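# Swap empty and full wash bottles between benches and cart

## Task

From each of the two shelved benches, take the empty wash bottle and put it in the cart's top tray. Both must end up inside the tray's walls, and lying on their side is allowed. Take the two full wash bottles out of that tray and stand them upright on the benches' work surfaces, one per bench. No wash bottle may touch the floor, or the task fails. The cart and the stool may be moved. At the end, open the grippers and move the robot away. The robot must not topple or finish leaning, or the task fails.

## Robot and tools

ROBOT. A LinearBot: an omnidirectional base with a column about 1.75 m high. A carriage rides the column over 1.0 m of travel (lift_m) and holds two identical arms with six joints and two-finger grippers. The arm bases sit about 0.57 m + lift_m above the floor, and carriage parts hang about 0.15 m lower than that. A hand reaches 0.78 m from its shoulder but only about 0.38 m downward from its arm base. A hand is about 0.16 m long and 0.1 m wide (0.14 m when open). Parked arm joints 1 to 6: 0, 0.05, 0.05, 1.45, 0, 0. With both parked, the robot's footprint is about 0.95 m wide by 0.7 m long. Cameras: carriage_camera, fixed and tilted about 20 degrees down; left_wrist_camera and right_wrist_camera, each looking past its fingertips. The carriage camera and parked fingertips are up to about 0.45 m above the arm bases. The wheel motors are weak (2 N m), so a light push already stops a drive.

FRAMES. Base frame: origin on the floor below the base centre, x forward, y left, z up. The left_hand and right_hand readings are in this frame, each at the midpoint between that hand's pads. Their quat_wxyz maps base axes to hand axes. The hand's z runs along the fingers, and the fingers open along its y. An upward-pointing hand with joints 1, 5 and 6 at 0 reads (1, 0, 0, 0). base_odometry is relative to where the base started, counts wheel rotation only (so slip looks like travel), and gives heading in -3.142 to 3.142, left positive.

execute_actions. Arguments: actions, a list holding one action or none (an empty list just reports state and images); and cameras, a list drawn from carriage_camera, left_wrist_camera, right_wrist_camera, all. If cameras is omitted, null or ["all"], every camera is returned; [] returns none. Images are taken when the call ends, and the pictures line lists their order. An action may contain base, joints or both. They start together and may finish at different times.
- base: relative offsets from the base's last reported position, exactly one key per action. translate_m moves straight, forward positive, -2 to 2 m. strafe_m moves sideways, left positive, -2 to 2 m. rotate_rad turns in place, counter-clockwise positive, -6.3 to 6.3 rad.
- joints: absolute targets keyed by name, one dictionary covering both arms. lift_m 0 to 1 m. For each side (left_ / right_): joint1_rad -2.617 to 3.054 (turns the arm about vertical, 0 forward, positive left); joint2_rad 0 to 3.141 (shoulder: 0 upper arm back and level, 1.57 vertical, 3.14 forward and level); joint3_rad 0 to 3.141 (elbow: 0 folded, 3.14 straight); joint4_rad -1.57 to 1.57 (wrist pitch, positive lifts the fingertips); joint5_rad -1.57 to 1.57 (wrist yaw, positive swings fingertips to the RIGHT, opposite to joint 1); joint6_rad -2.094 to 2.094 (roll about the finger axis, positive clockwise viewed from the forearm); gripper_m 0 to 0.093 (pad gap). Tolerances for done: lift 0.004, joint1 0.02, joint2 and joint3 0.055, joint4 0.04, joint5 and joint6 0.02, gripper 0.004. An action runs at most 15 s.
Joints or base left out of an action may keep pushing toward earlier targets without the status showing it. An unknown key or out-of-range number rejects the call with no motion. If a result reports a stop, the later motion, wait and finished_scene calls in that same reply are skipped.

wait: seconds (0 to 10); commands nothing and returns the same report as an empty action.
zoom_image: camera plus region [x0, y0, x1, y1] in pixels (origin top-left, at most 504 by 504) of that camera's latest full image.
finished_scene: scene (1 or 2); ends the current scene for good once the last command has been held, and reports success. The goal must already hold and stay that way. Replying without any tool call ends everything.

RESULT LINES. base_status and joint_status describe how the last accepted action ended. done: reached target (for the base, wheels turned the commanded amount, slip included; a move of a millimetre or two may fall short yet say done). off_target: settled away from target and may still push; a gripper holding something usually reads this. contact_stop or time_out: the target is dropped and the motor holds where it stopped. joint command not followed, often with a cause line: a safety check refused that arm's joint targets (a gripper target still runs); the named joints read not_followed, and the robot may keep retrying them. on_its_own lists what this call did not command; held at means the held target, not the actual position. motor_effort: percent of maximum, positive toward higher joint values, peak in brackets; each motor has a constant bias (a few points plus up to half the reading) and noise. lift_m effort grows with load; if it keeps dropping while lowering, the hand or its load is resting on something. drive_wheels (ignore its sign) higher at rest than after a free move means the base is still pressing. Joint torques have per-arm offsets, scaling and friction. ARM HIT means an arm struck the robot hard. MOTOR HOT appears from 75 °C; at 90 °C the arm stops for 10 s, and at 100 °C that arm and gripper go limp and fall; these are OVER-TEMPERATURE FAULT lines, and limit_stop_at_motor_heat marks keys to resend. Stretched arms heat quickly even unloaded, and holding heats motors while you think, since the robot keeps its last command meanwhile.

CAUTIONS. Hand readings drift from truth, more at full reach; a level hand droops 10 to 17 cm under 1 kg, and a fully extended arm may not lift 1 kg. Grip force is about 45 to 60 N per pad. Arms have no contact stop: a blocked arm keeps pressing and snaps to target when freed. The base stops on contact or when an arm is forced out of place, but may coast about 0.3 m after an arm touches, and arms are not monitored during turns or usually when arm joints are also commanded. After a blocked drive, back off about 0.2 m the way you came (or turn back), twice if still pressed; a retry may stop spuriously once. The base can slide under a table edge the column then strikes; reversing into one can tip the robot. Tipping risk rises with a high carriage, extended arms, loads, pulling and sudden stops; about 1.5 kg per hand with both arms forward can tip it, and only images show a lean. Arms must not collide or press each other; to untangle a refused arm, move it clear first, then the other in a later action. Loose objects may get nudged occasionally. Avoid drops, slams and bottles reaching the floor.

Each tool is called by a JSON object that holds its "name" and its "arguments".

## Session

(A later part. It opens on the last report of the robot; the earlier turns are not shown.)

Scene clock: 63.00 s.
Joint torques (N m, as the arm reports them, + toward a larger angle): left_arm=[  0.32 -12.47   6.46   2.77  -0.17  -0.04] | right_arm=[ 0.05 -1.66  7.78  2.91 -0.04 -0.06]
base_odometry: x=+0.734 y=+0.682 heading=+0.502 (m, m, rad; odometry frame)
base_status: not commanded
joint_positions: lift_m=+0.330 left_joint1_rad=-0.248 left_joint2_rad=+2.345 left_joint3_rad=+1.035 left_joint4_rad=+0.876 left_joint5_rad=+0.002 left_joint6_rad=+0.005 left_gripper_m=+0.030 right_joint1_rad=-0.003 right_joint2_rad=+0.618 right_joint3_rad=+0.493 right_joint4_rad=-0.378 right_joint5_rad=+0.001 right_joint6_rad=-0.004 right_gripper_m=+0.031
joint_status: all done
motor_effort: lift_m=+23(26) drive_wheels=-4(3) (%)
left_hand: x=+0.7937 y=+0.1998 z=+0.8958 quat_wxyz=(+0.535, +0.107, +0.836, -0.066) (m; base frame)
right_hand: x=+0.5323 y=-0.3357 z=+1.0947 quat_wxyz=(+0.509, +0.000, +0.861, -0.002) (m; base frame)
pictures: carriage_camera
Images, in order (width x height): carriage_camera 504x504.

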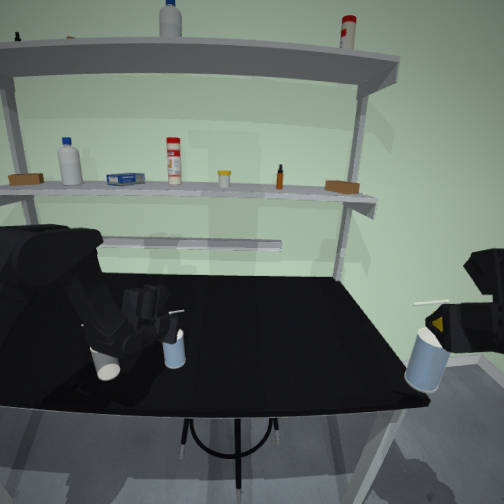

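{"name": "execute_actions", "arguments": {"actions": [{"joints":{"left_gripper_m":0.065,"left_joint4_rad":0.87}}], "cameras": ["left_wrist_camera"]}}

{"name": "execute_actions", "arguments": {"actions": [{"joints":{"left_joint2_rad":1.635,"left_joint3_rad":0.238,"left_joint4_rad":0.91}}], "cameras": ["left_wrist_camera"]}}

{"name": "execute_actions", "arguments": {"actions": [{"joints":{"left_joint1_rad":0.2}}], "cameras": ["carriage_camera","left_wrist_camera"]}}

Scene clock: 66.20 s.
Joint torques (N m, as the arm reports them, + toward a larger angle): left_arm=[  0.37 -12.46   6.42   2.4   -0.14  -0.05] | right_arm=[ 0.04 -1.66  7.76  2.91 -0.02 -0.06]
base_odometry: x=+0.734 y=+0.682 heading=+0.502 (m, m, rad; odometry frame)
base_status: not commanded
joint_positions: lift_m=+0.330 left_joint1_rad=-0.248 left_joint2_rad=+2.345 left_joint3_rad=+1.035 left_joint4_rad=+0.872 left_joint5_rad=+0.002 left_joint6_rad=+0.005 left_gripper_m=+0.065 right_joint1_rad=-0.003 right_joint2_rad=+0.618 right_joint3_rad=+0.493 right_joint4_rad=-0.378 right_joint5_rad=+0.001 right_joint6_rad=-0.004 right_gripper_m=+0.031
joint_status: all done
motor_effort: lift_m=+23(23) drive_wheels=-4(4) (%)
left_hand: x=+0.7933 y=+0.1999 z=+0.8949 quat_wxyz=(+0.533, +0.107, +0.837, -0.066) (m; base frame)
right_hand: x=+0.5323 y=-0.3357 z=+1.0947 quat_wxyz=(+0.509, +0.000, +0.861, -0.002) (m; base frame)
pictures: left_wrist_camera
Images, in order (width x height): left_wrist_camera 504x504.

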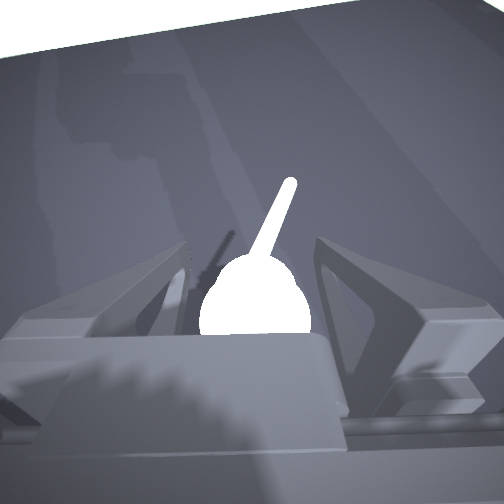

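Scene clock: 67.53 s.
Joint torques (N m, as the arm reports them, + toward a larger angle): left_arm=[ 0.39 -6.22  3.59  2.28 -0.14 -0.04] | right_arm=[ 0.08 -1.7   7.72  2.91 -0.04 -0.06]
base_odometry: x=+0.734 y=+0.682 heading=+0.502 (m, m, rad; odometry frame)
base_status: not commanded
joint_positions: lift_m=+0.330 left_joint1_rad=-0.248 left_joint2_rad=+1.650 left_joint3_rad=+0.261 left_joint4_rad=+0.922 left_joint5_rad=+0.002 left_joint6_rad=+0.005 left_gripper_m=+0.065 right_joint1_rad=-0.003 right_joint2_rad=+0.618 right_joint3_rad=+0.493 right_joint4_rad=-0.378 right_joint5_rad=+0.001 right_joint6_rad=-0.004 right_gripper_m=+0.031
joint_status: all done
motor_effort: lift_m=+23(23) drive_wheels=-3(3) (%)
left_hand: x=+0.6143 y=+0.2452 z=+0.9540 quat_wxyz=(+0.521, +0.108, +0.844, -0.064) (m; base frame)
right_hand: x=+0.5323 y=-0.3357 z=+1.0947 quat_wxyz=(+0.509, +0.000, +0.861, -0.002) (m; base frame)
pictures: left_wrist_camera
Images, in order (width x height): left_wrist_camera 504x504.

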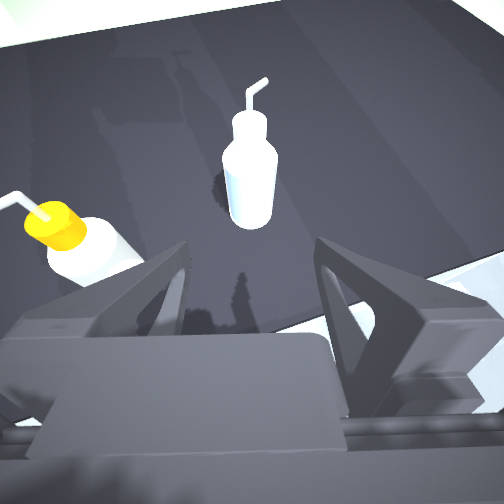

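Scene clock: 68.60 s.
Joint torques (N m, as the arm reports them, + toward a larger angle): left_arm=[ 0.79 -6.24  3.49  2.29 -0.13 -0.05] | right_arm=[ 0.07 -1.67  7.77  2.91 -0.04 -0.06]
base_odometry: x=+0.734 y=+0.682 heading=+0.502 (m, m, rad; odometry frame)
base_status: not commanded
joint_positions: lift_m=+0.330 left_joint1_rad=+0.197 left_joint2_rad=+1.650 left_joint3_rad=+0.261 left_joint4_rad=+0.922 left_joint5_rad=+0.000 left_joint6_rad=+0.005 left_gripper_m=+0.065 right_joint1_rad=-0.003 right_joint2_rad=+0.618 right_joint3_rad=+0.493 right_joint4_rad=-0.378 right_joint5_rad=+0.001 right_joint6_rad=-0.004 right_gripper_m=+0.031
joint_status: all done
motor_effort: lift_m=+23(23) drive_wheels=-2(3) (%)
left_hand: x=+0.6184 y=+0.4060 z=+0.9540 quat_wxyz=(+0.522, -0.081, +0.847, +0.053) (m; base frame)
right_hand: x=+0.5323 y=-0.3357 z=+1.0947 quat_wxyz=(+0.509, +0.000, +0.861, -0.002) (m; base frame)
pictures: carriage_camera, left_wrist_camera
Images, in order (width x height): carriage_camera 504x504, left_wrist_camera 504x504.

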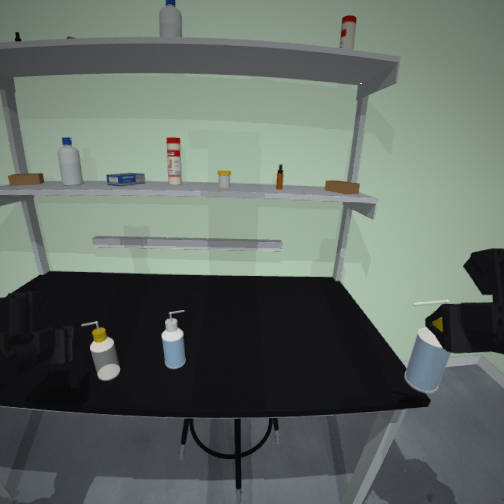

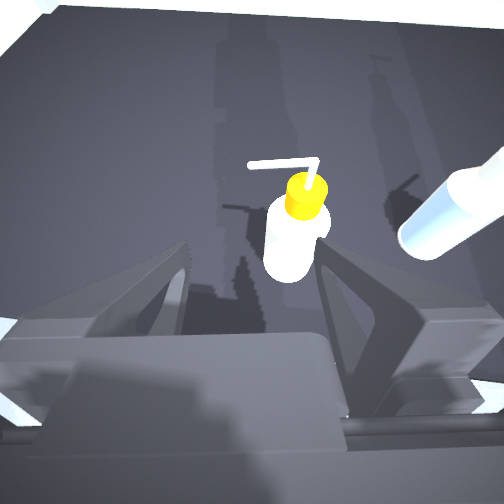

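{"name": "execute_actions", "arguments": {"actions": [{"joints":{"left_joint1_rad":0.115,"left_joint2_rad":1.99,"left_joint3_rad":0.47,"left_joint4_rad":1.045}}], "cameras": ["left_wrist_camera"]}}

Scene clock: 71.07 s.
Joint torques (N m, as the arm reports them, + toward a larger angle): left_arm=[ 0.46 -6.39  5.77  2.33 -0.13 -0.05] | right_arm=[ 0.1  -1.66  7.73  2.91 -0.02 -0.06]
base_odometry: x=+0.734 y=+0.682 heading=+0.502 (m, m, rad; odometry frame)
base_status: not commanded
joint_positions: lift_m=+0.330 left_joint1_rad=+0.116 left_joint2_rad=+1.973 left_joint3_rad=+0.456 left_joint4_rad=+1.053 left_joint5_rad=+0.000 left_joint6_rad=+0.005 left_gripper_m=+0.065 right_joint1_rad=-0.003 right_joint2_rad=+0.618 right_joint3_rad=+0.493 right_joint4_rad=-0.378 right_joint5_rad=+0.001 right_joint6_rad=-0.004 right_gripper_m=+0.031
joint_status: all done
motor_effort: lift_m=+23(23) drive_wheels=-3(3) (%)
left_hand: x=+0.6751 y=+0.3830 z=+0.9230 quat_wxyz=(+0.525, -0.047, +0.849, +0.032) (m; base frame)
right_hand: x=+0.5323 y=-0.3357 z=+1.0947 quat_wxyz=(+0.509, +0.000, +0.861, -0.002) (m; base frame)
pictures: left_wrist_camera
Images, in order (width x height): left_wrist_camera 504x504.

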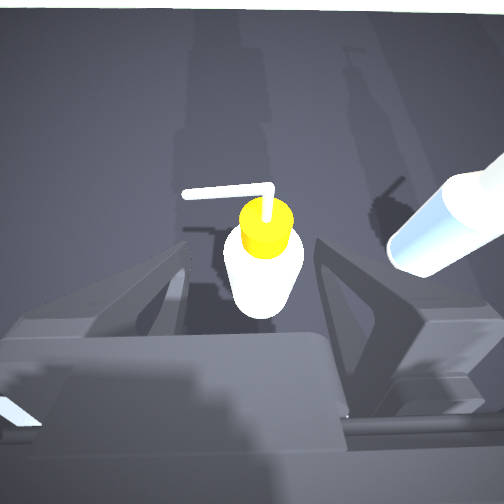

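{"name": "execute_actions", "arguments": {"actions": [{"joints":{"left_joint1_rad":0.097,"left_joint2_rad":2.228,"left_joint3_rad":0.706,"left_joint4_rad":1.045}}], "cameras": ["left_wrist_camera"]}}

Scene clock: 73.17 s.
Joint torques (N m, as the arm reports them, + toward a larger angle): left_arm=[ 0.08 -8.11  6.39  2.35 -0.13 -0.05] | right_arm=[ 0.06 -1.65  7.79  2.91 -0.03 -0.06]
base_odometry: x=+0.734 y=+0.682 heading=+0.502 (m, m, rad; odometry frame)
base_status: not commanded
joint_positions: lift_m=+0.330 left_joint1_rad=+0.103 left_joint2_rad=+2.206 left_joint3_rad=+0.685 left_joint4_rad=+1.053 left_joint5_rad=+0.000 left_joint6_rad=+0.005 left_gripper_m=+0.065 right_joint1_rad=-0.003 right_joint2_rad=+0.618 right_joint3_rad=+0.493 right_joint4_rad=-0.378 right_joint5_rad=+0.001 right_joint6_rad=-0.004 right_gripper_m=+0.031
joint_status: all done
motor_effort: lift_m=+23(23) drive_wheels=+4(6) (%)
left_hand: x=+0.7271 y=+0.3828 z=+0.8910 quat_wxyz=(+0.523, -0.042, +0.851, +0.028) (m; base frame)
right_hand: x=+0.5323 y=-0.3357 z=+1.0947 quat_wxyz=(+0.509, +0.000, +0.861, -0.002) (m; base frame)
pictures: left_wrist_camera
Images, in order (width x height): left_wrist_camera 504x504.

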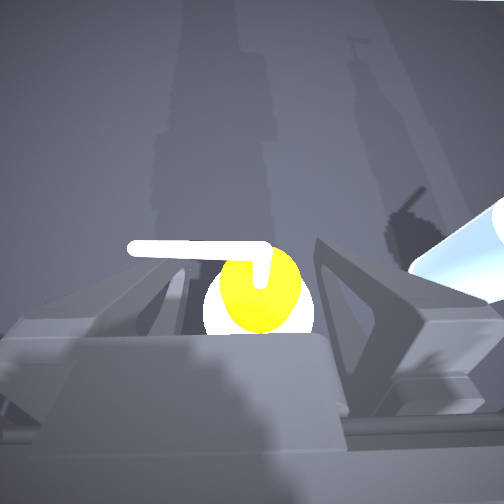

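{"name": "execute_actions", "arguments": {"actions": [{"joints":{"left_gripper_m":0.01}}], "cameras": ["left_wrist_camera"]}}

Scene clock: 76.50 s.
Joint torques (N m, as the arm reports them, + toward a larger angle): left_arm=[ 0.17 -8.03  6.14  2.27 -0.15 -0.04] | right_arm=[ 0.05 -1.68  7.77  2.91 -0.02 -0.06]
base_odometry: x=+0.734 y=+0.682 heading=+0.502 (m, m, rad; odometry frame)
base_status: not commanded
joint_positions: lift_m=+0.330 left_joint1_rad=+0.103 left_joint2_rad=+2.206 left_joint3_rad=+0.688 left_joint4_rad=+1.061 left_joint5_rad=+0.001 left_joint6_rad=+0.005 left_gripper_m=+0.030 right_joint1_rad=-0.003 right_joint2_rad=+0.618 right_joint3_rad=+0.493 right_joint4_rad=-0.378 right_joint5_rad=+0.001 right_joint6_rad=-0.004 right_gripper_m=+0.031
joint_status: left_gripper_m off_target (ended at +0.030, target +0.010)
motor_effort: lift_m=+23(23) drive_wheels=+4(4) (%)
left_hand: x=+0.7290 y=+0.3829 z=+0.8934 quat_wxyz=(+0.527, -0.041, +0.848, +0.028) (m; base frame)
right_hand: x=+0.5323 y=-0.3357 z=+1.0947 quat_wxyz=(+0.509, +0.000, +0.861, -0.002) (m; base frame)
pictures: left_wrist_camera
Images, in order (width x height): left_wrist_camera 504x504.

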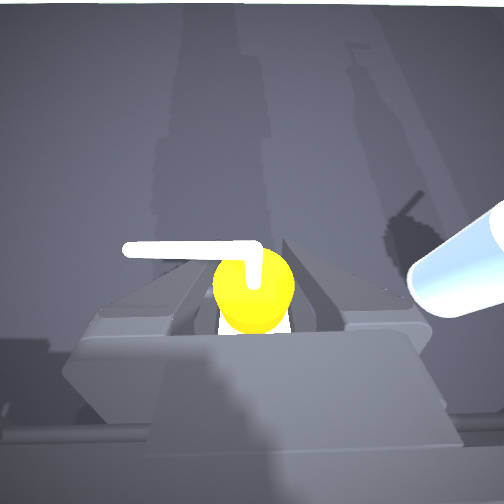

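{"name": "execute_actions", "arguments": {"actions": [{"base":{"rotate_rad":3.11},"joints":{"lift_m":0.42,"left_joint1_rad":0.05,"left_joint2_rad":0.6,"left_joint3_rad":0.5,"left_joint4_rad":-0.35,"right_joint4_rad":-0.3}}]}}

Scene clock: 81.23 s.
Joint torques (N m, as the arm reports them, + toward a larger angle): left_arm=[ 1.16 -1.2   7.83  2.31 -0.14 -0.05] | right_arm=[ 0.08 -1.69  7.86  2.85 -0.05 -0.06]
base_odometry: x=+0.734 y=+0.682 heading=-2.672 (m, m, rad; odometry frame)
base_status: done
joint_positions: lift_m=+0.420 left_joint1_rad=+0.042 left_joint2_rad=+0.621 left_joint3_rad=+0.525 left_joint4_rad=-0.336 left_joint5_rad=+0.000 left_joint6_rad=+0.005 left_gripper_m=+0.030 right_joint1_rad=-0.003 right_joint2_rad=+0.618 right_joint3_rad=+0.491 right_joint4_rad=-0.349 right_joint5_rad=+0.003 right_joint6_rad=-0.004 right_gripper_m=+0.031
joint_status: right_joint4_rad off_target (ended at -0.349, target -0.300); the others done
motor_effort: lift_m=+23(30) drive_wheels=+9(30) (%)
left_hand: x=+0.5394 y=+0.3465 z=+1.2080 quat_wxyz=(+0.539, -0.016, +0.842, +0.013) (m; base frame)
right_hand: x=+0.5355 y=-0.3361 z=+1.1904 quat_wxyz=(+0.521, +0.000, +0.854, -0.003) (m; base frame)
pictures: carriage_camera, left_wrist_camera, right_wrist_camera
Images, in order (width x height): carriage_camera 504x504, left_wrist_camera 504x504, right_wrist_camera 504x504.

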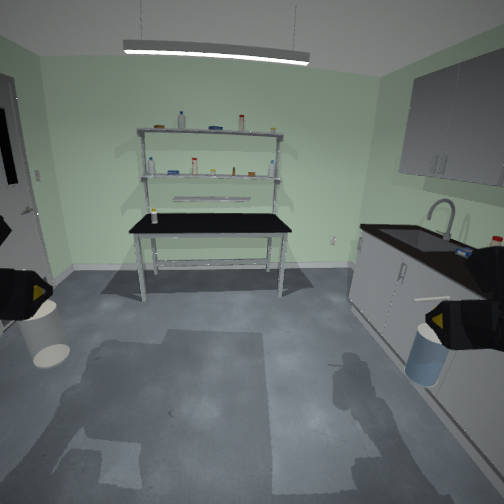

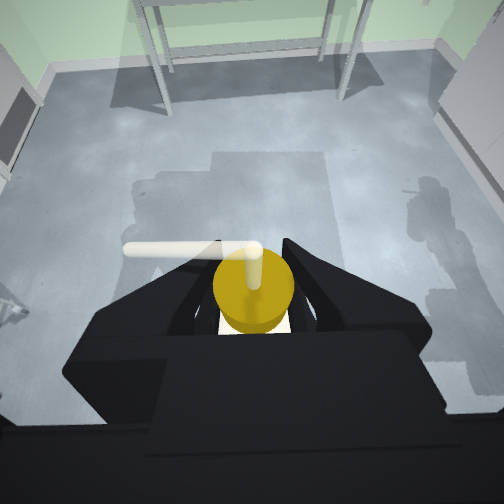

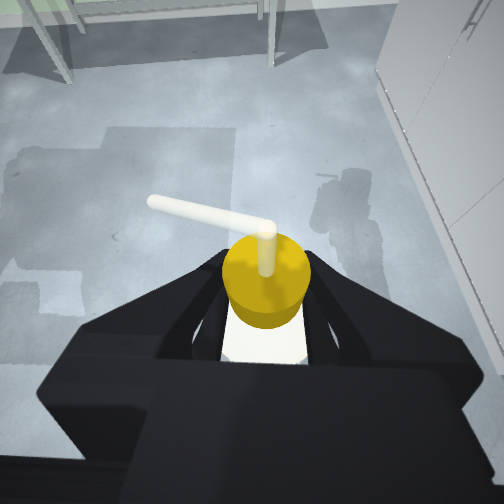

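{"name": "execute_actions", "arguments": {"actions": [{"base":{"rotate_rad":0.41}}], "cameras": ["carriage_camera"]}}

{"name": "execute_actions", "arguments": {"actions": [{"base":{"translate_m":1.85}}], "cameras": ["carriage_camera","right_wrist_camera"]}}

Scene clock: 87.73 s.
Joint torques (N m, as the arm reports them, + toward a larger angle): left_arm=[ 1.22 -1.22  7.8   2.27 -0.12 -0.04] | right_arm=[ 0.06 -1.69  7.86  2.84 -0.04 -0.06]
base_odometry: x=+0.734 y=+0.682 heading=-2.263 (m, m, rad; odometry frame)
base_status: done
joint_positions: lift_m=+0.420 left_joint1_rad=+0.042 left_joint2_rad=+0.621 left_joint3_rad=+0.525 left_joint4_rad=-0.337 left_joint5_rad=+0.000 left_joint6_rad=+0.005 left_gripper_m=+0.030 right_joint1_rad=-0.003 right_joint2_rad=+0.618 right_joint3_rad=+0.491 right_joint4_rad=-0.349 right_joint5_rad=+0.002 right_joint6_rad=-0.004 right_gripper_m=+0.031
joint_status: not commanded
motor_effort: lift_m=+23(23) drive_wheels=+11(29) (%)
left_hand: x=+0.5393 y=+0.3465 z=+1.2079 quat_wxyz=(+0.539, -0.016, +0.842, +0.013) (m; base frame)
right_hand: x=+0.5355 y=-0.3359 z=+1.1904 quat_wxyz=(+0.521, +0.000, +0.854, -0.003) (m; base frame)
pictures: carriage_camera
Images, in order (width x height): carriage_camera 504x504.

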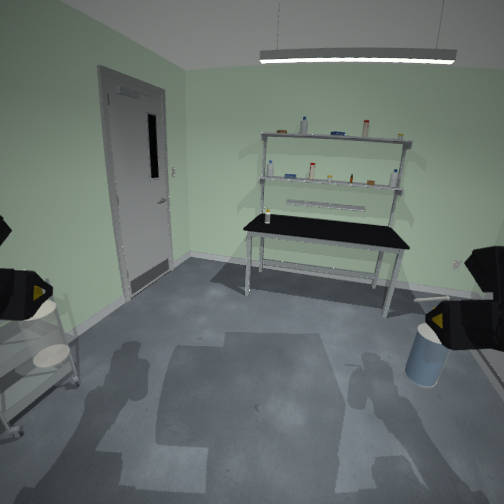

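Scene clock: 93.83 s.
Joint torques (N m, as the arm reports them, + toward a larger angle): left_arm=[ 1.2  -1.29  7.89  2.34 -0.12 -0.04] | right_arm=[ 0.05 -1.69  7.87  2.83 -0.03 -0.06]
base_odometry: x=-0.445 y=-0.743 heading=-2.262 (m, m, rad; odometry frame)
base_status: done
joint_positions: lift_m=+0.420 left_joint1_rad=+0.042 left_joint2_rad=+0.621 left_joint3_rad=+0.525 left_joint4_rad=-0.339 left_joint5_rad=+0.000 left_joint6_rad=+0.005 left_gripper_m=+0.030 right_joint1_rad=-0.003 right_joint2_rad=+0.618 right_joint3_rad=+0.491 right_joint4_rad=-0.349 right_joint5_rad=+0.002 right_joint6_rad=-0.004 right_gripper_m=+0.031
joint_status: not commanded
motor_effort: lift_m=+23(23) drive_wheels=-6(32) (%)
left_hand: x=+0.5391 y=+0.3465 z=+1.2075 quat_wxyz=(+0.538, -0.016, +0.843, +0.013) (m; base frame)
right_hand: x=+0.5355 y=-0.3359 z=+1.1904 quat_wxyz=(+0.521, +0.000, +0.854, -0.003) (m; base frame)
pictures: carriage_camera, right_wrist_camera
Images, in order (width x height): carriage_camera 504x504, right_wrist_camera 504x504.

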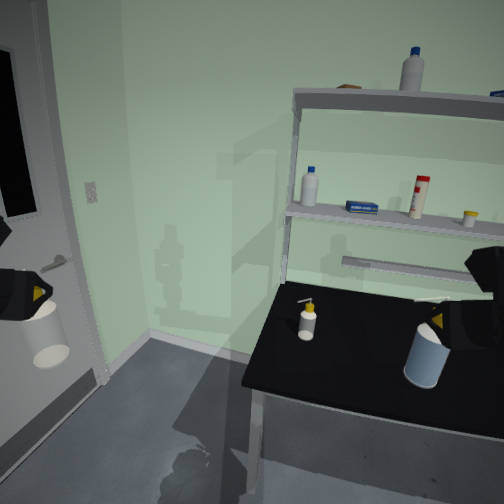

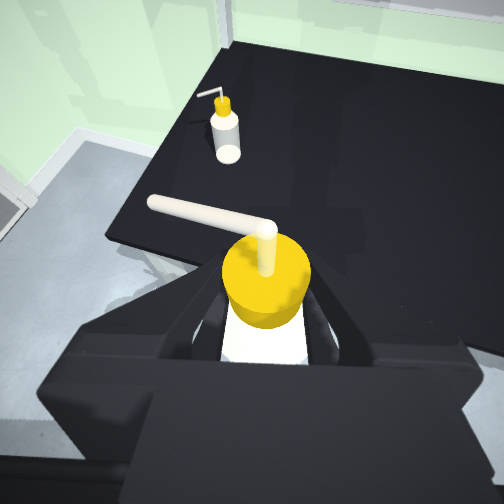

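{"name": "execute_actions", "arguments": {"actions": [{"base":{"translate_m":0.17},"joints":{"lift_m":0.40,"right_joint1_rad":-0.2,"right_joint2_rad":2.245,"right_joint3_rad":0.815,"right_joint4_rad":1.025}}], "cameras": ["carriage_camera","right_wrist_camera"]}}

Scene clock: 98.33 s.
Joint torques (N m, as the arm reports them, + toward a larger angle): left_arm=[ 1.23 -1.04  7.8   2.43 -0.12 -0.05] | right_arm=[ -0.65 -12.82   3.61   2.99  -0.02  -0.06]
base_odometry: x=-0.553 y=-0.874 heading=-2.261 (m, m, rad; odometry frame)
base_status: done
joint_positions: lift_m=+0.400 left_joint1_rad=+0.042 left_joint2_rad=+0.620 left_joint3_rad=+0.525 left_joint4_rad=-0.349 left_joint5_rad=+0.000 left_joint6_rad=+0.005 left_gripper_m=+0.030 right_joint1_rad=-0.195 right_joint2_rad=+2.255 right_joint3_rad=+0.816 right_joint4_rad=+0.959 right_joint5_rad=+0.001 right_joint6_rad=-0.004 right_gripper_m=+0.031
joint_status: right_joint4_rad off_target (ended at +0.959, target +1.025); the others done
motor_effort: lift_m=+23(24) drive_wheels=-6(32) (%)
left_hand: x=+0.5379 y=+0.3464 z=+1.1853 quat_wxyz=(+0.534, -0.016, +0.845, +0.013) (m; base frame)
right_hand: x=+0.7487 y=-0.4312 z=+0.9574 quat_wxyz=(+0.516, +0.082, +0.851, -0.052) (m; base frame)
pictures: carriage_camera, right_wrist_camera
Images, in order (width x height): carriage_camera 504x504, right_wrist_camera 504x504.

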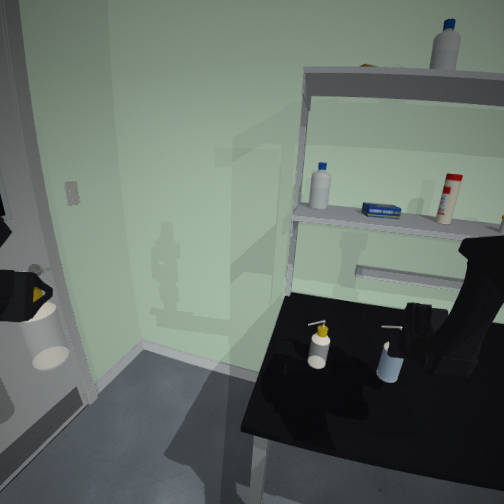

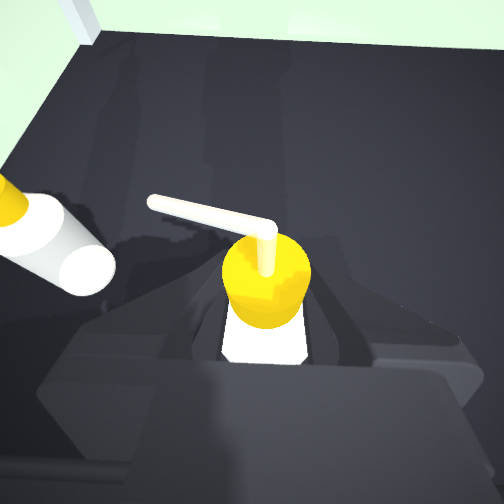

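{"name": "execute_actions", "arguments": {"actions": [{"joints":{"lift_m":0.35,"right_joint4_rad":1.035}}], "cameras": []}}

Scene clock: 99.97 s.
Joint torques (N m, as the arm reports them, + toward a larger angle): left_arm=[ 1.21 -1.11  8.03  2.43 -0.12 -0.04] | right_arm=[ -0.69 -13.1    3.62   2.95  -0.02  -0.06]
base_odometry: x=-0.553 y=-0.874 heading=-2.261 (m, m, rad; odometry frame)
base_status: not commanded
joint_positions: lift_m=+0.350 left_joint1_rad=+0.042 left_joint2_rad=+0.620 left_joint3_rad=+0.525 left_joint4_rad=-0.352 left_joint5_rad=+0.000 left_joint6_rad=+0.005 left_gripper_m=+0.030 right_joint1_rad=-0.195 right_joint2_rad=+2.258 right_joint3_rad=+0.816 right_joint4_rad=+0.975 right_joint5_rad=+0.001 right_joint6_rad=-0.004 right_gripper_m=+0.031
joint_status: right_joint4_rad off_target (ended at +0.975, target +1.035); the others done
motor_effort: lift_m=+23(23) drive_wheels=-3(6) (%)
left_hand: x=+0.5377 y=+0.3464 z=+1.1349 quat_wxyz=(+0.533, -0.016, +0.846, +0.013) (m; base frame)
right_hand: x=+0.7502 y=-0.4315 z=+0.9097 quat_wxyz=(+0.522, +0.082, +0.847, -0.053) (m; base frame)
pictures: none
No camera images: the call's "cameras" was empty. Leave "cameras" out to get every camera's image.

{"name": "execute_actions", "arguments": {"actions": [{"joints":{"lift_m":0.329}}], "cameras": ["carriage_camera"]}}

Scene clock: 101.20 s.
Joint torques (N m, as the arm reports them, + toward a larger angle): left_arm=[ 1.27 -1.07  7.84  2.44 -0.13 -0.04] | right_arm=[ -0.65 -13.03   3.64   2.64  -0.02  -0.07]
base_odometry: x=-0.553 y=-0.874 heading=-2.261 (m, m, rad; odometry frame)
base_status: not commanded
joint_positions: lift_m=+0.329 left_joint1_rad=+0.042 left_joint2_rad=+0.620 left_joint3_rad=+0.523 left_joint4_rad=-0.351 left_joint5_rad=+0.000 left_joint6_rad=+0.005 left_gripper_m=+0.030 right_joint1_rad=-0.195 right_joint2_rad=+2.256 right_joint3_rad=+0.816 right_joint4_rad=+1.007 right_joint5_rad=+0.002 right_joint6_rad=-0.003 right_gripper_m=+0.031
joint_status: all done
motor_effort: lift_m=+22(26) drive_wheels=-3(4) (%)
left_hand: x=+0.5377 y=+0.3464 z=+1.1133 quat_wxyz=(+0.532, -0.016, +0.846, +0.013) (m; base frame)
right_hand: x=+0.7537 y=-0.4324 z=+0.8965 quat_wxyz=(+0.536, +0.081, +0.839, -0.054) (m; base frame)
pictures: carriage_camera
Images, in order (width x height): carriage_camera 504x504.

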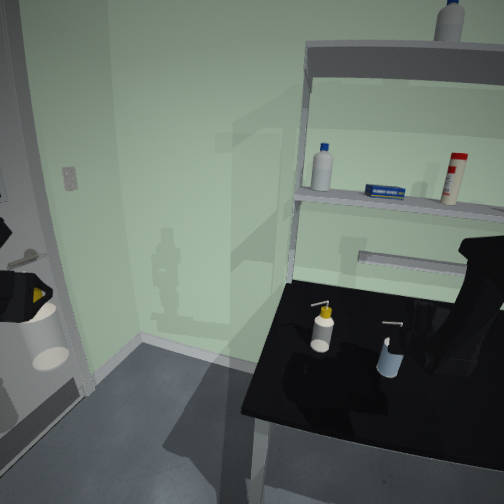

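{"name": "execute_actions", "arguments": {"actions": [{"joints":{"right_gripper_m":0.065,"right_joint4_rad":0.99}}], "cameras": ["right_wrist_camera"]}}

{"name": "execute_actions", "arguments": {"actions": [{"joints":{"right_joint2_rad":1.885,"right_joint3_rad":0.40,"right_joint4_rad":1.005}}], "cameras": ["right_wrist_camera"]}}

{"name": "execute_actions", "arguments": {"actions": [{"joints":{"right_joint1_rad":0.18}}], "cameras": ["carriage_camera","right_wrist_camera"]}}

Scene clock: 103.90 s.
Joint torques (N m, as the arm reports them, + toward a larger angle): left_arm=[ 1.2  -1.1   7.97  2.43 -0.12 -0.04] | right_arm=[ -0.66 -12.95   3.65   2.25  -0.03  -0.07]
base_odometry: x=-0.553 y=-0.874 heading=-2.261 (m, m, rad; odometry frame)
base_status: not commanded
joint_positions: lift_m=+0.329 left_joint1_rad=+0.042 left_joint2_rad=+0.620 left_joint3_rad=+0.523 left_joint4_rad=-0.351 left_joint5_rad=+0.000 left_joint6_rad=+0.005 left_gripper_m=+0.030 right_joint1_rad=-0.195 right_joint2_rad=+2.256 right_joint3_rad=+0.816 right_joint4_rad=+1.000 right_joint5_rad=+0.002 right_joint6_rad=-0.003 right_gripper_m=+0.065
joint_status: all done
motor_effort: lift_m=+22(22) drive_wheels=-4(3) (%)
left_hand: x=+0.5377 y=+0.3464 z=+1.1133 quat_wxyz=(+0.532, -0.016, +0.846, +0.013) (m; base frame)
right_hand: x=+0.7529 y=-0.4323 z=+0.8949 quat_wxyz=(+0.533, +0.082, +0.840, -0.054) (m; base frame)
pictures: right_wrist_camera
Images, in order (width x height): right_wrist_camera 504x504.

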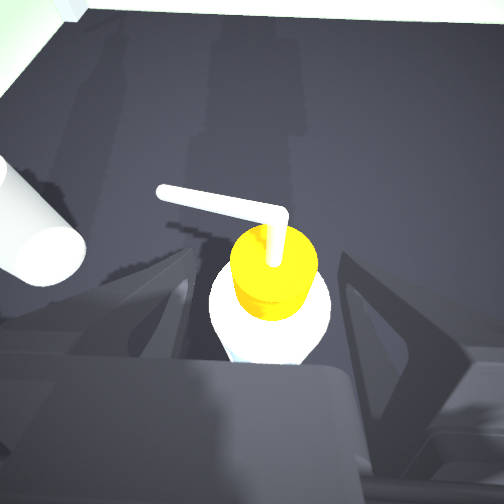

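Scene clock: 104.93 s.
Joint torques (N m, as the arm reports them, + toward a larger angle): left_arm=[ 1.21 -1.18  7.9   2.43 -0.12 -0.04] | right_arm=[-0.65 -8.96  2.75  2.3  -0.03 -0.08]
base_odometry: x=-0.553 y=-0.874 heading=-2.261 (m, m, rad; odometry frame)
base_status: not commanded
joint_positions: lift_m=+0.329 left_joint1_rad=+0.042 left_joint2_rad=+0.620 left_joint3_rad=+0.523 left_joint4_rad=-0.351 left_joint5_rad=+0.000 left_joint6_rad=+0.005 left_gripper_m=+0.030 right_joint1_rad=-0.195 right_joint2_rad=+1.894 right_joint3_rad=+0.411 right_joint4_rad=+1.009 right_joint5_rad=+0.002 right_joint6_rad=-0.003 right_gripper_m=+0.065
joint_status: all done
motor_effort: lift_m=+22(22) drive_wheels=-3(4) (%)
left_hand: x=+0.5377 y=+0.3464 z=+1.1133 quat_wxyz=(+0.532, -0.016, +0.846, +0.013) (m; base frame)
right_hand: x=+0.6577 y=-0.4134 z=+0.9296 quat_wxyz=(+0.519, +0.083, +0.849, -0.052) (m; base frame)
pictures: right_wrist_camera
Images, in order (width x height): right_wrist_camera 504x504.

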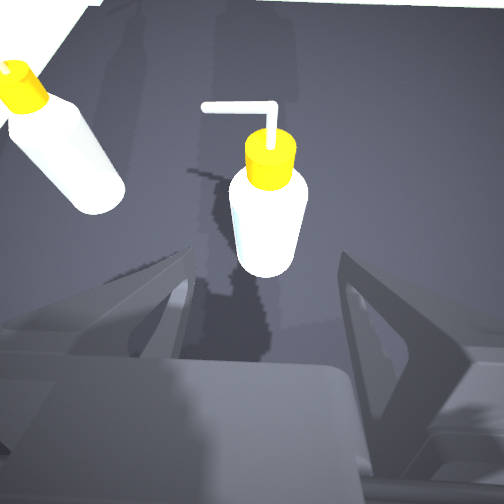

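Scene clock: 105.93 s.
Joint torques (N m, as the arm reports them, + toward a larger angle): left_arm=[ 1.22 -1.11  8.    2.43 -0.13 -0.05] | right_arm=[ 0.1  -9.08  2.7   2.29 -0.02 -0.07]
base_odometry: x=-0.553 y=-0.874 heading=-2.261 (m, m, rad; odometry frame)
base_status: not commanded
joint_positions: lift_m=+0.329 left_joint1_rad=+0.042 left_joint2_rad=+0.620 left_joint3_rad=+0.523 left_joint4_rad=-0.351 left_joint5_rad=+0.000 left_joint6_rad=+0.005 left_gripper_m=+0.030 right_joint1_rad=+0.176 right_joint2_rad=+1.894 right_joint3_rad=+0.411 right_joint4_rad=+1.009 right_joint5_rad=+0.001 right_joint6_rad=-0.003 right_gripper_m=+0.065
joint_status: all done
motor_effort: lift_m=+22(22) drive_wheels=-3(3) (%)
left_hand: x=+0.5377 y=+0.3464 z=+1.1133 quat_wxyz=(+0.532, -0.016, +0.846, +0.013) (m; base frame)
right_hand: x=+0.6592 y=-0.2642 z=+0.9296 quat_wxyz=(+0.519, -0.076, +0.850, +0.045) (m; base frame)
pictures: carriage_camera, right_wrist_camera
Images, in order (width x height): carriage_camera 504x504, right_wrist_camera 504x504.

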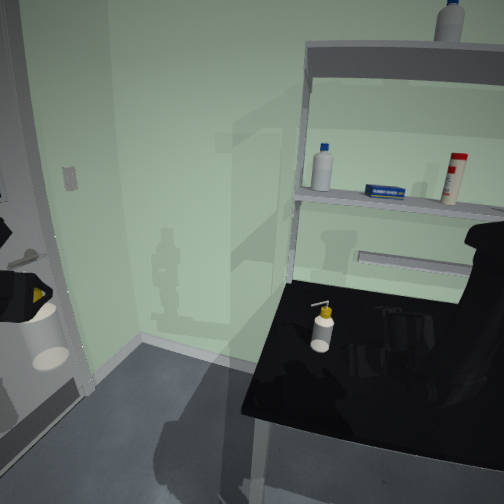

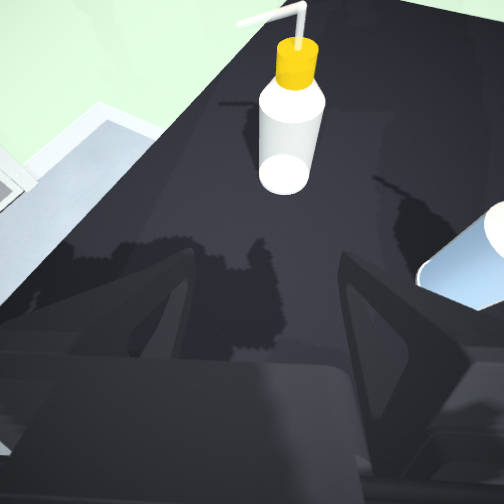

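{"name": "execute_actions", "arguments": {"actions": [{"joints":{"right_joint1_rad":0.136,"right_joint2_rad":2.255,"right_joint3_rad":1.07,"right_joint4_rad":0.712}}], "cameras": ["right_wrist_camera"]}}

Scene clock: 109.33 s.
Joint torques (N m, as the arm reports them, + toward a larger angle): left_arm=[ 1.22 -1.1   7.98  2.43 -0.13 -0.05] | right_arm=[ -0.68 -12.89   5.16   2.24  -0.02  -0.07]
base_odometry: x=-0.553 y=-0.874 heading=-2.261 (m, m, rad; odometry frame)
base_status: not commanded
joint_positions: lift_m=+0.329 left_joint1_rad=+0.042 left_joint2_rad=+0.620 left_joint3_rad=+0.523 left_joint4_rad=-0.351 left_joint5_rad=+0.000 left_joint6_rad=+0.005 left_gripper_m=+0.030 right_joint1_rad=+0.141 right_joint2_rad=+2.247 right_joint3_rad=+1.067 right_joint4_rad=+0.724 right_joint5_rad=+0.001 right_joint6_rad=-0.003 right_gripper_m=+0.065
joint_status: all done
motor_effort: lift_m=+22(22) drive_wheels=-4(3) (%)
left_hand: x=+0.5377 y=+0.3464 z=+1.1133 quat_wxyz=(+0.532, -0.016, +0.846, +0.013) (m; base frame)
right_hand: x=+0.8108 y=-0.2567 z=+0.9244 quat_wxyz=(+0.528, -0.061, +0.846, +0.036) (m; base frame)
pictures: right_wrist_camera
Images, in order (width x height): right_wrist_camera 504x504.

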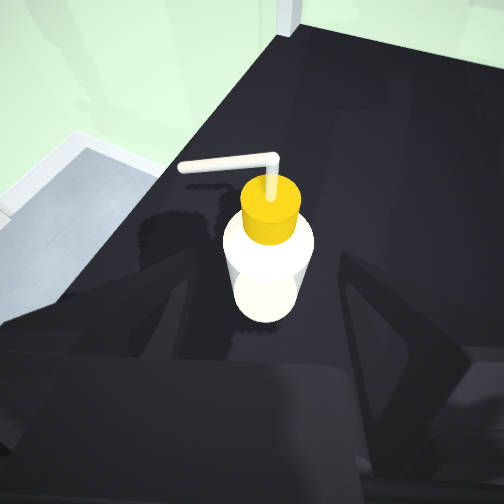

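{"name": "execute_actions", "arguments": {"actions": [{"joints":{"right_joint2_rad":2.482,"right_joint3_rad":1.386,"right_joint4_rad":0.615}}], "cameras": ["right_wrist_camera"]}}

Scene clock: 111.73 s.
Joint torques (N m, as the arm reports them, + toward a larger angle): left_arm=[ 1.22 -1.12  7.88  2.43 -0.13 -0.04] | right_arm=[ -0.62 -15.44   5.8    2.21  -0.02  -0.08]
base_odometry: x=-0.553 y=-0.874 heading=-2.261 (m, m, rad; odometry frame)
base_status: not commanded
joint_positions: lift_m=+0.329 left_joint1_rad=+0.042 left_joint2_rad=+0.620 left_joint3_rad=+0.523 left_joint4_rad=-0.351 left_joint5_rad=+0.000 left_joint6_rad=+0.005 left_gripper_m=+0.030 right_joint1_rad=+0.141 right_joint2_rad=+2.477 right_joint3_rad=+1.380 right_joint4_rad=+0.626 right_joint5_rad=+0.001 right_joint6_rad=-0.003 right_gripper_m=+0.065
joint_status: all done
motor_effort: lift_m=+22(22) drive_wheels=-4(3) (%)
left_hand: x=+0.5377 y=+0.3464 z=+1.1133 quat_wxyz=(+0.532, -0.016, +0.846, +0.013) (m; base frame)
right_hand: x=+0.8676 y=-0.2486 z=+0.8911 quat_wxyz=(+0.522, -0.061, +0.850, +0.036) (m; base frame)
pictures: right_wrist_camera
Images, in order (width x height): right_wrist_camera 504x504.

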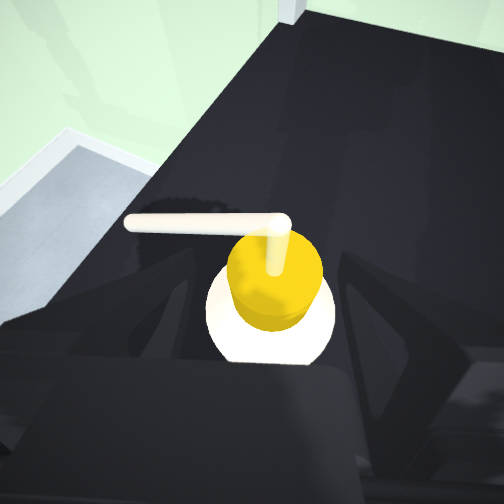

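{"name": "execute_actions", "arguments": {"actions": [{"joints":{"right_gripper_m":0.01}}], "cameras": ["right_wrist_camera"]}}

Scene clock: 112.73 s.
Joint torques (N m, as the arm reports them, + toward a larger angle): left_arm=[ 1.22 -1.05  7.93  2.45 -0.12 -0.04] | right_arm=[ -0.7  -14.56   5.39   2.19  -0.02  -0.08]
base_odometry: x=-0.553 y=-0.874 heading=-2.261 (m, m, rad; odometry frame)
base_status: not commanded
joint_positions: lift_m=+0.329 left_joint1_rad=+0.042 left_joint2_rad=+0.620 left_joint3_rad=+0.523 left_joint4_rad=-0.351 left_joint5_rad=+0.000 left_joint6_rad=+0.005 left_gripper_m=+0.030 right_joint1_rad=+0.141 right_joint2_rad=+2.465 right_joint3_rad=+1.387 right_joint4_rad=+0.630 right_joint5_rad=+0.001 right_joint6_rad=-0.002 right_gripper_m=+0.031
joint_status: right_gripper_m off_target (ended at +0.031, target +0.010)
motor_effort: lift_m=+22(22) drive_wheels=-3(4) (%)
left_hand: x=+0.5377 y=+0.3464 z=+1.1133 quat_wxyz=(+0.532, -0.016, +0.846, +0.013) (m; base frame)
right_hand: x=+0.8716 y=-0.2481 z=+0.9014 quat_wxyz=(+0.531, -0.061, +0.844, +0.037) (m; base frame)
pictures: right_wrist_camera
Images, in order (width x height): right_wrist_camera 504x504.

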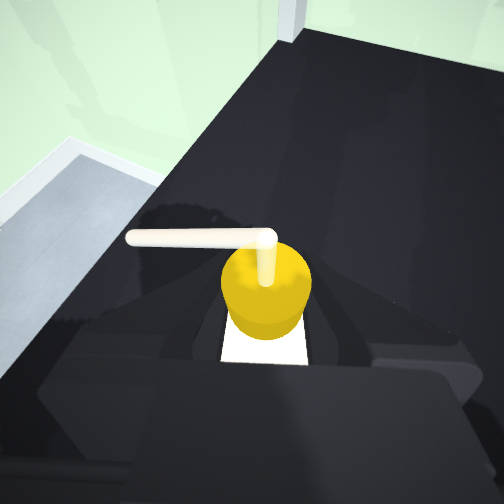

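{"name": "execute_actions", "arguments": {"actions": [{"base":{"rotate_rad":1.18},"joints":{"lift_m":0.40,"right_joint1_rad":0.0,"right_joint2_rad":0.6,"right_joint3_rad":0.5,"right_joint4_rad":-0.34}}]}}

Scene clock: 117.83 s.
Joint torques (N m, as the arm reports them, + toward a larger angle): left_arm=[ 1.24 -1.1   7.98  2.34 -0.11 -0.04] | right_arm=[ 0.51 -1.51  6.36  2.31 -0.08 -0.08]
base_odometry: x=-0.553 y=-0.874 heading=-1.083 (m, m, rad; odometry frame)
base_status: done
joint_positions: lift_m=+0.400 left_joint1_rad=+0.042 left_joint2_rad=+0.620 left_joint3_rad=+0.523 left_joint4_rad=-0.341 left_joint5_rad=+0.000 left_joint6_rad=+0.005 left_gripper_m=+0.030 right_joint1_rad=-0.008 right_joint2_rad=+0.615 right_joint3_rad=+0.512 right_joint4_rad=-0.335 right_joint5_rad=+0.006 right_joint6_rad=-0.002 right_gripper_m=+0.031
joint_status: all done
motor_effort: lift_m=+22(28) drive_wheels=+9(26) (%)
left_hand: x=+0.5387 y=+0.3464 z=+1.1865 quat_wxyz=(+0.537, -0.016, +0.844, +0.013) (m; base frame)
right_hand: x=+0.5384 y=-0.3380 z=+1.1841 quat_wxyz=(+0.537, +0.004, +0.844, -0.005) (m; base frame)
pictures: carriage_camera, left_wrist_camera, right_wrist_camera
Images, in order (width x height): carriage_camera 504x504, left_wrist_camera 504x504, right_wrist_camera 504x504.

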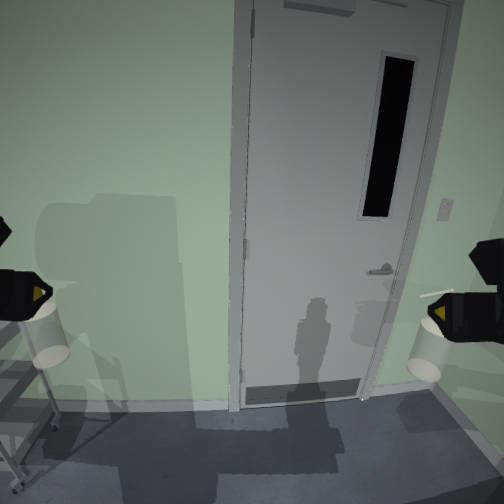

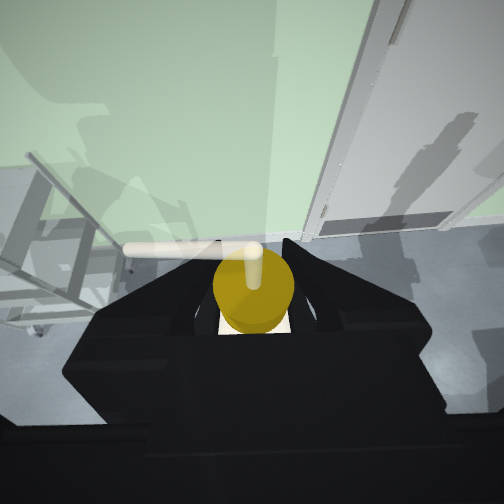

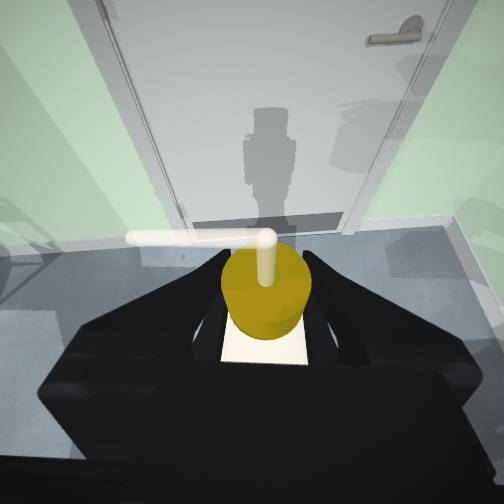

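{"name": "execute_actions", "arguments": {"actions": [{"base":{"strafe_m":1.22},"joints":{"lift_m":0.43,"left_joint1_rad":-0.47,"left_joint2_rad":2.27,"left_joint3_rad":0.81,"left_joint4_rad":1.02,"right_joint1_rad":0.47,"right_joint2_rad":2.25,"right_joint3_rad":0.805,"right_joint4_rad":1.015}}]}}

Scene clock: 125.60 s.
Joint torques (N m, as the arm reports them, + toward a larger angle): left_arm=[ 0.7  -9.45  4.95  2.52 -0.12 -0.04] | right_arm=[  0.32 -11.44   3.15   2.49  -0.05  -0.08]
base_odometry: x=+0.523 y=-0.300 heading=-1.081 (m, m, rad; odometry frame)
base_status: done
joint_positions: lift_m=+0.430 left_joint1_rad=-0.470 left_joint2_rad=+2.256 left_joint3_rad=+0.812 left_joint4_rad=+1.012 left_joint5_rad=+0.001 left_joint6_rad=+0.005 left_gripper_m=+0.030 right_joint1_rad=+0.464 right_joint2_rad=+2.243 right_joint3_rad=+0.814 right_joint4_rad=+1.002 right_joint5_rad=+0.004 right_joint6_rad=-0.002 right_gripper_m=+0.031
joint_status: all done
motor_effort: lift_m=+22(28) drive_wheels=-5(31) (%)
left_hand: x=+0.7080 y=+0.1076 z=+0.9973 quat_wxyz=(+0.525, +0.199, +0.818, -0.125) (m; base frame)
right_hand: x=+0.7109 y=-0.1106 z=+1.0020 quat_wxyz=(+0.527, -0.193, +0.818, +0.122) (m; base frame)
pictures: carriage_camera, left_wrist_camera, right_wrist_camera
Images, in order (width x height): carriage_camera 504x504, left_wrist_camera 504x504, right_wrist_camera 504x504.

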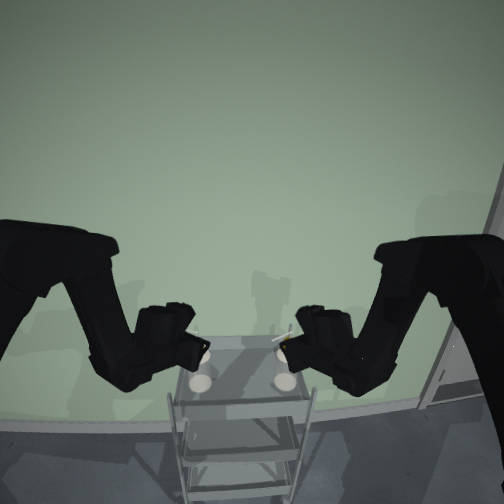

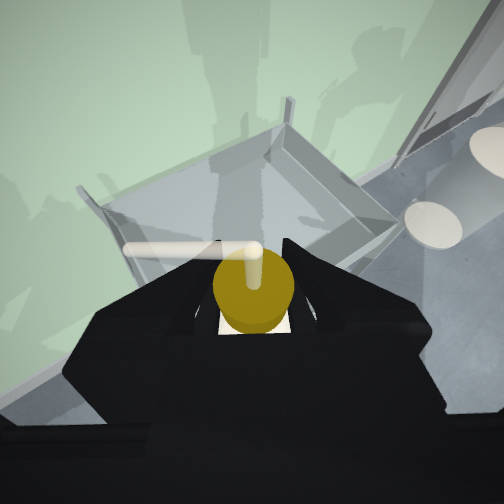

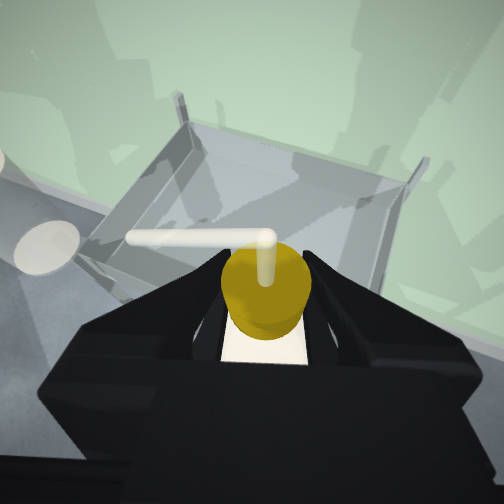

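{"name": "execute_actions", "arguments": {"actions": [{"base":{"translate_m":0.19},"joints":{"left_joint4_rad":1.0,"right_joint4_rad":0.995}}]}}

Scene clock: 129.27 s.
Joint torques (N m, as the arm reports them, + toward a larger angle): left_arm=[ 0.61 -9.54  4.94  2.38 -0.12 -0.04] | right_arm=[  0.27 -11.43   3.19   2.33  -0.05  -0.08]
base_odometry: x=+0.613 y=-0.468 heading=-1.081 (m, m, rad; odometry frame)
base_status: done
joint_positions: lift_m=+0.430 left_joint1_rad=-0.470 left_joint2_rad=+2.256 left_joint3_rad=+0.812 left_joint4_rad=+1.006 left_joint5_rad=+0.001 left_joint6_rad=+0.005 left_gripper_m=+0.030 right_joint1_rad=+0.465 right_joint2_rad=+2.243 right_joint3_rad=+0.814 right_joint4_rad=+0.998 right_joint5_rad=+0.004 right_joint6_rad=-0.002 right_gripper_m=+0.031
joint_status: all done
motor_effort: lift_m=+22(22) drive_wheels=-4(25) (%)
left_hand: x=+0.7073 y=+0.1079 z=+0.9958 quat_wxyz=(+0.522, +0.199, +0.820, -0.124) (m; base frame)
right_hand: x=+0.7103 y=-0.1104 z=+1.0011 quat_wxyz=(+0.525, -0.194, +0.819, +0.122) (m; base frame)
pictures: carriage_camera, left_wrist_camera, right_wrist_camera
Images, in order (width x height): carriage_camera 504x504, left_wrist_camera 504x504, right_wrist_camera 504x504.

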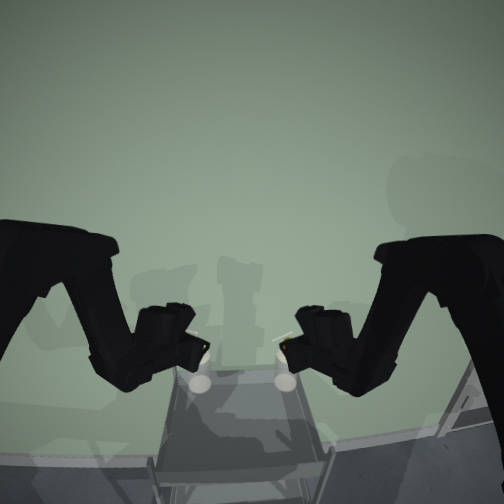

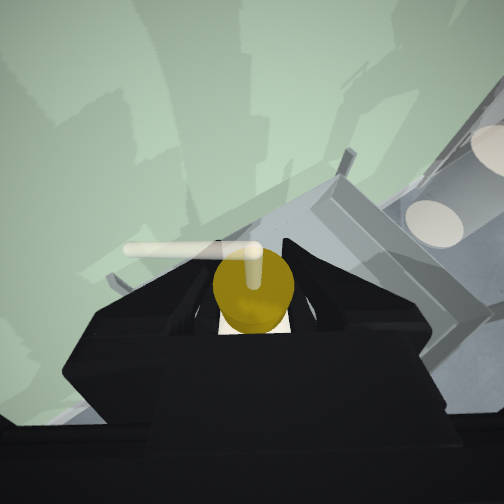

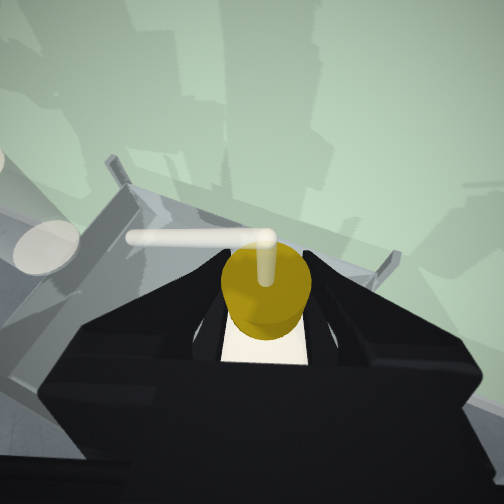

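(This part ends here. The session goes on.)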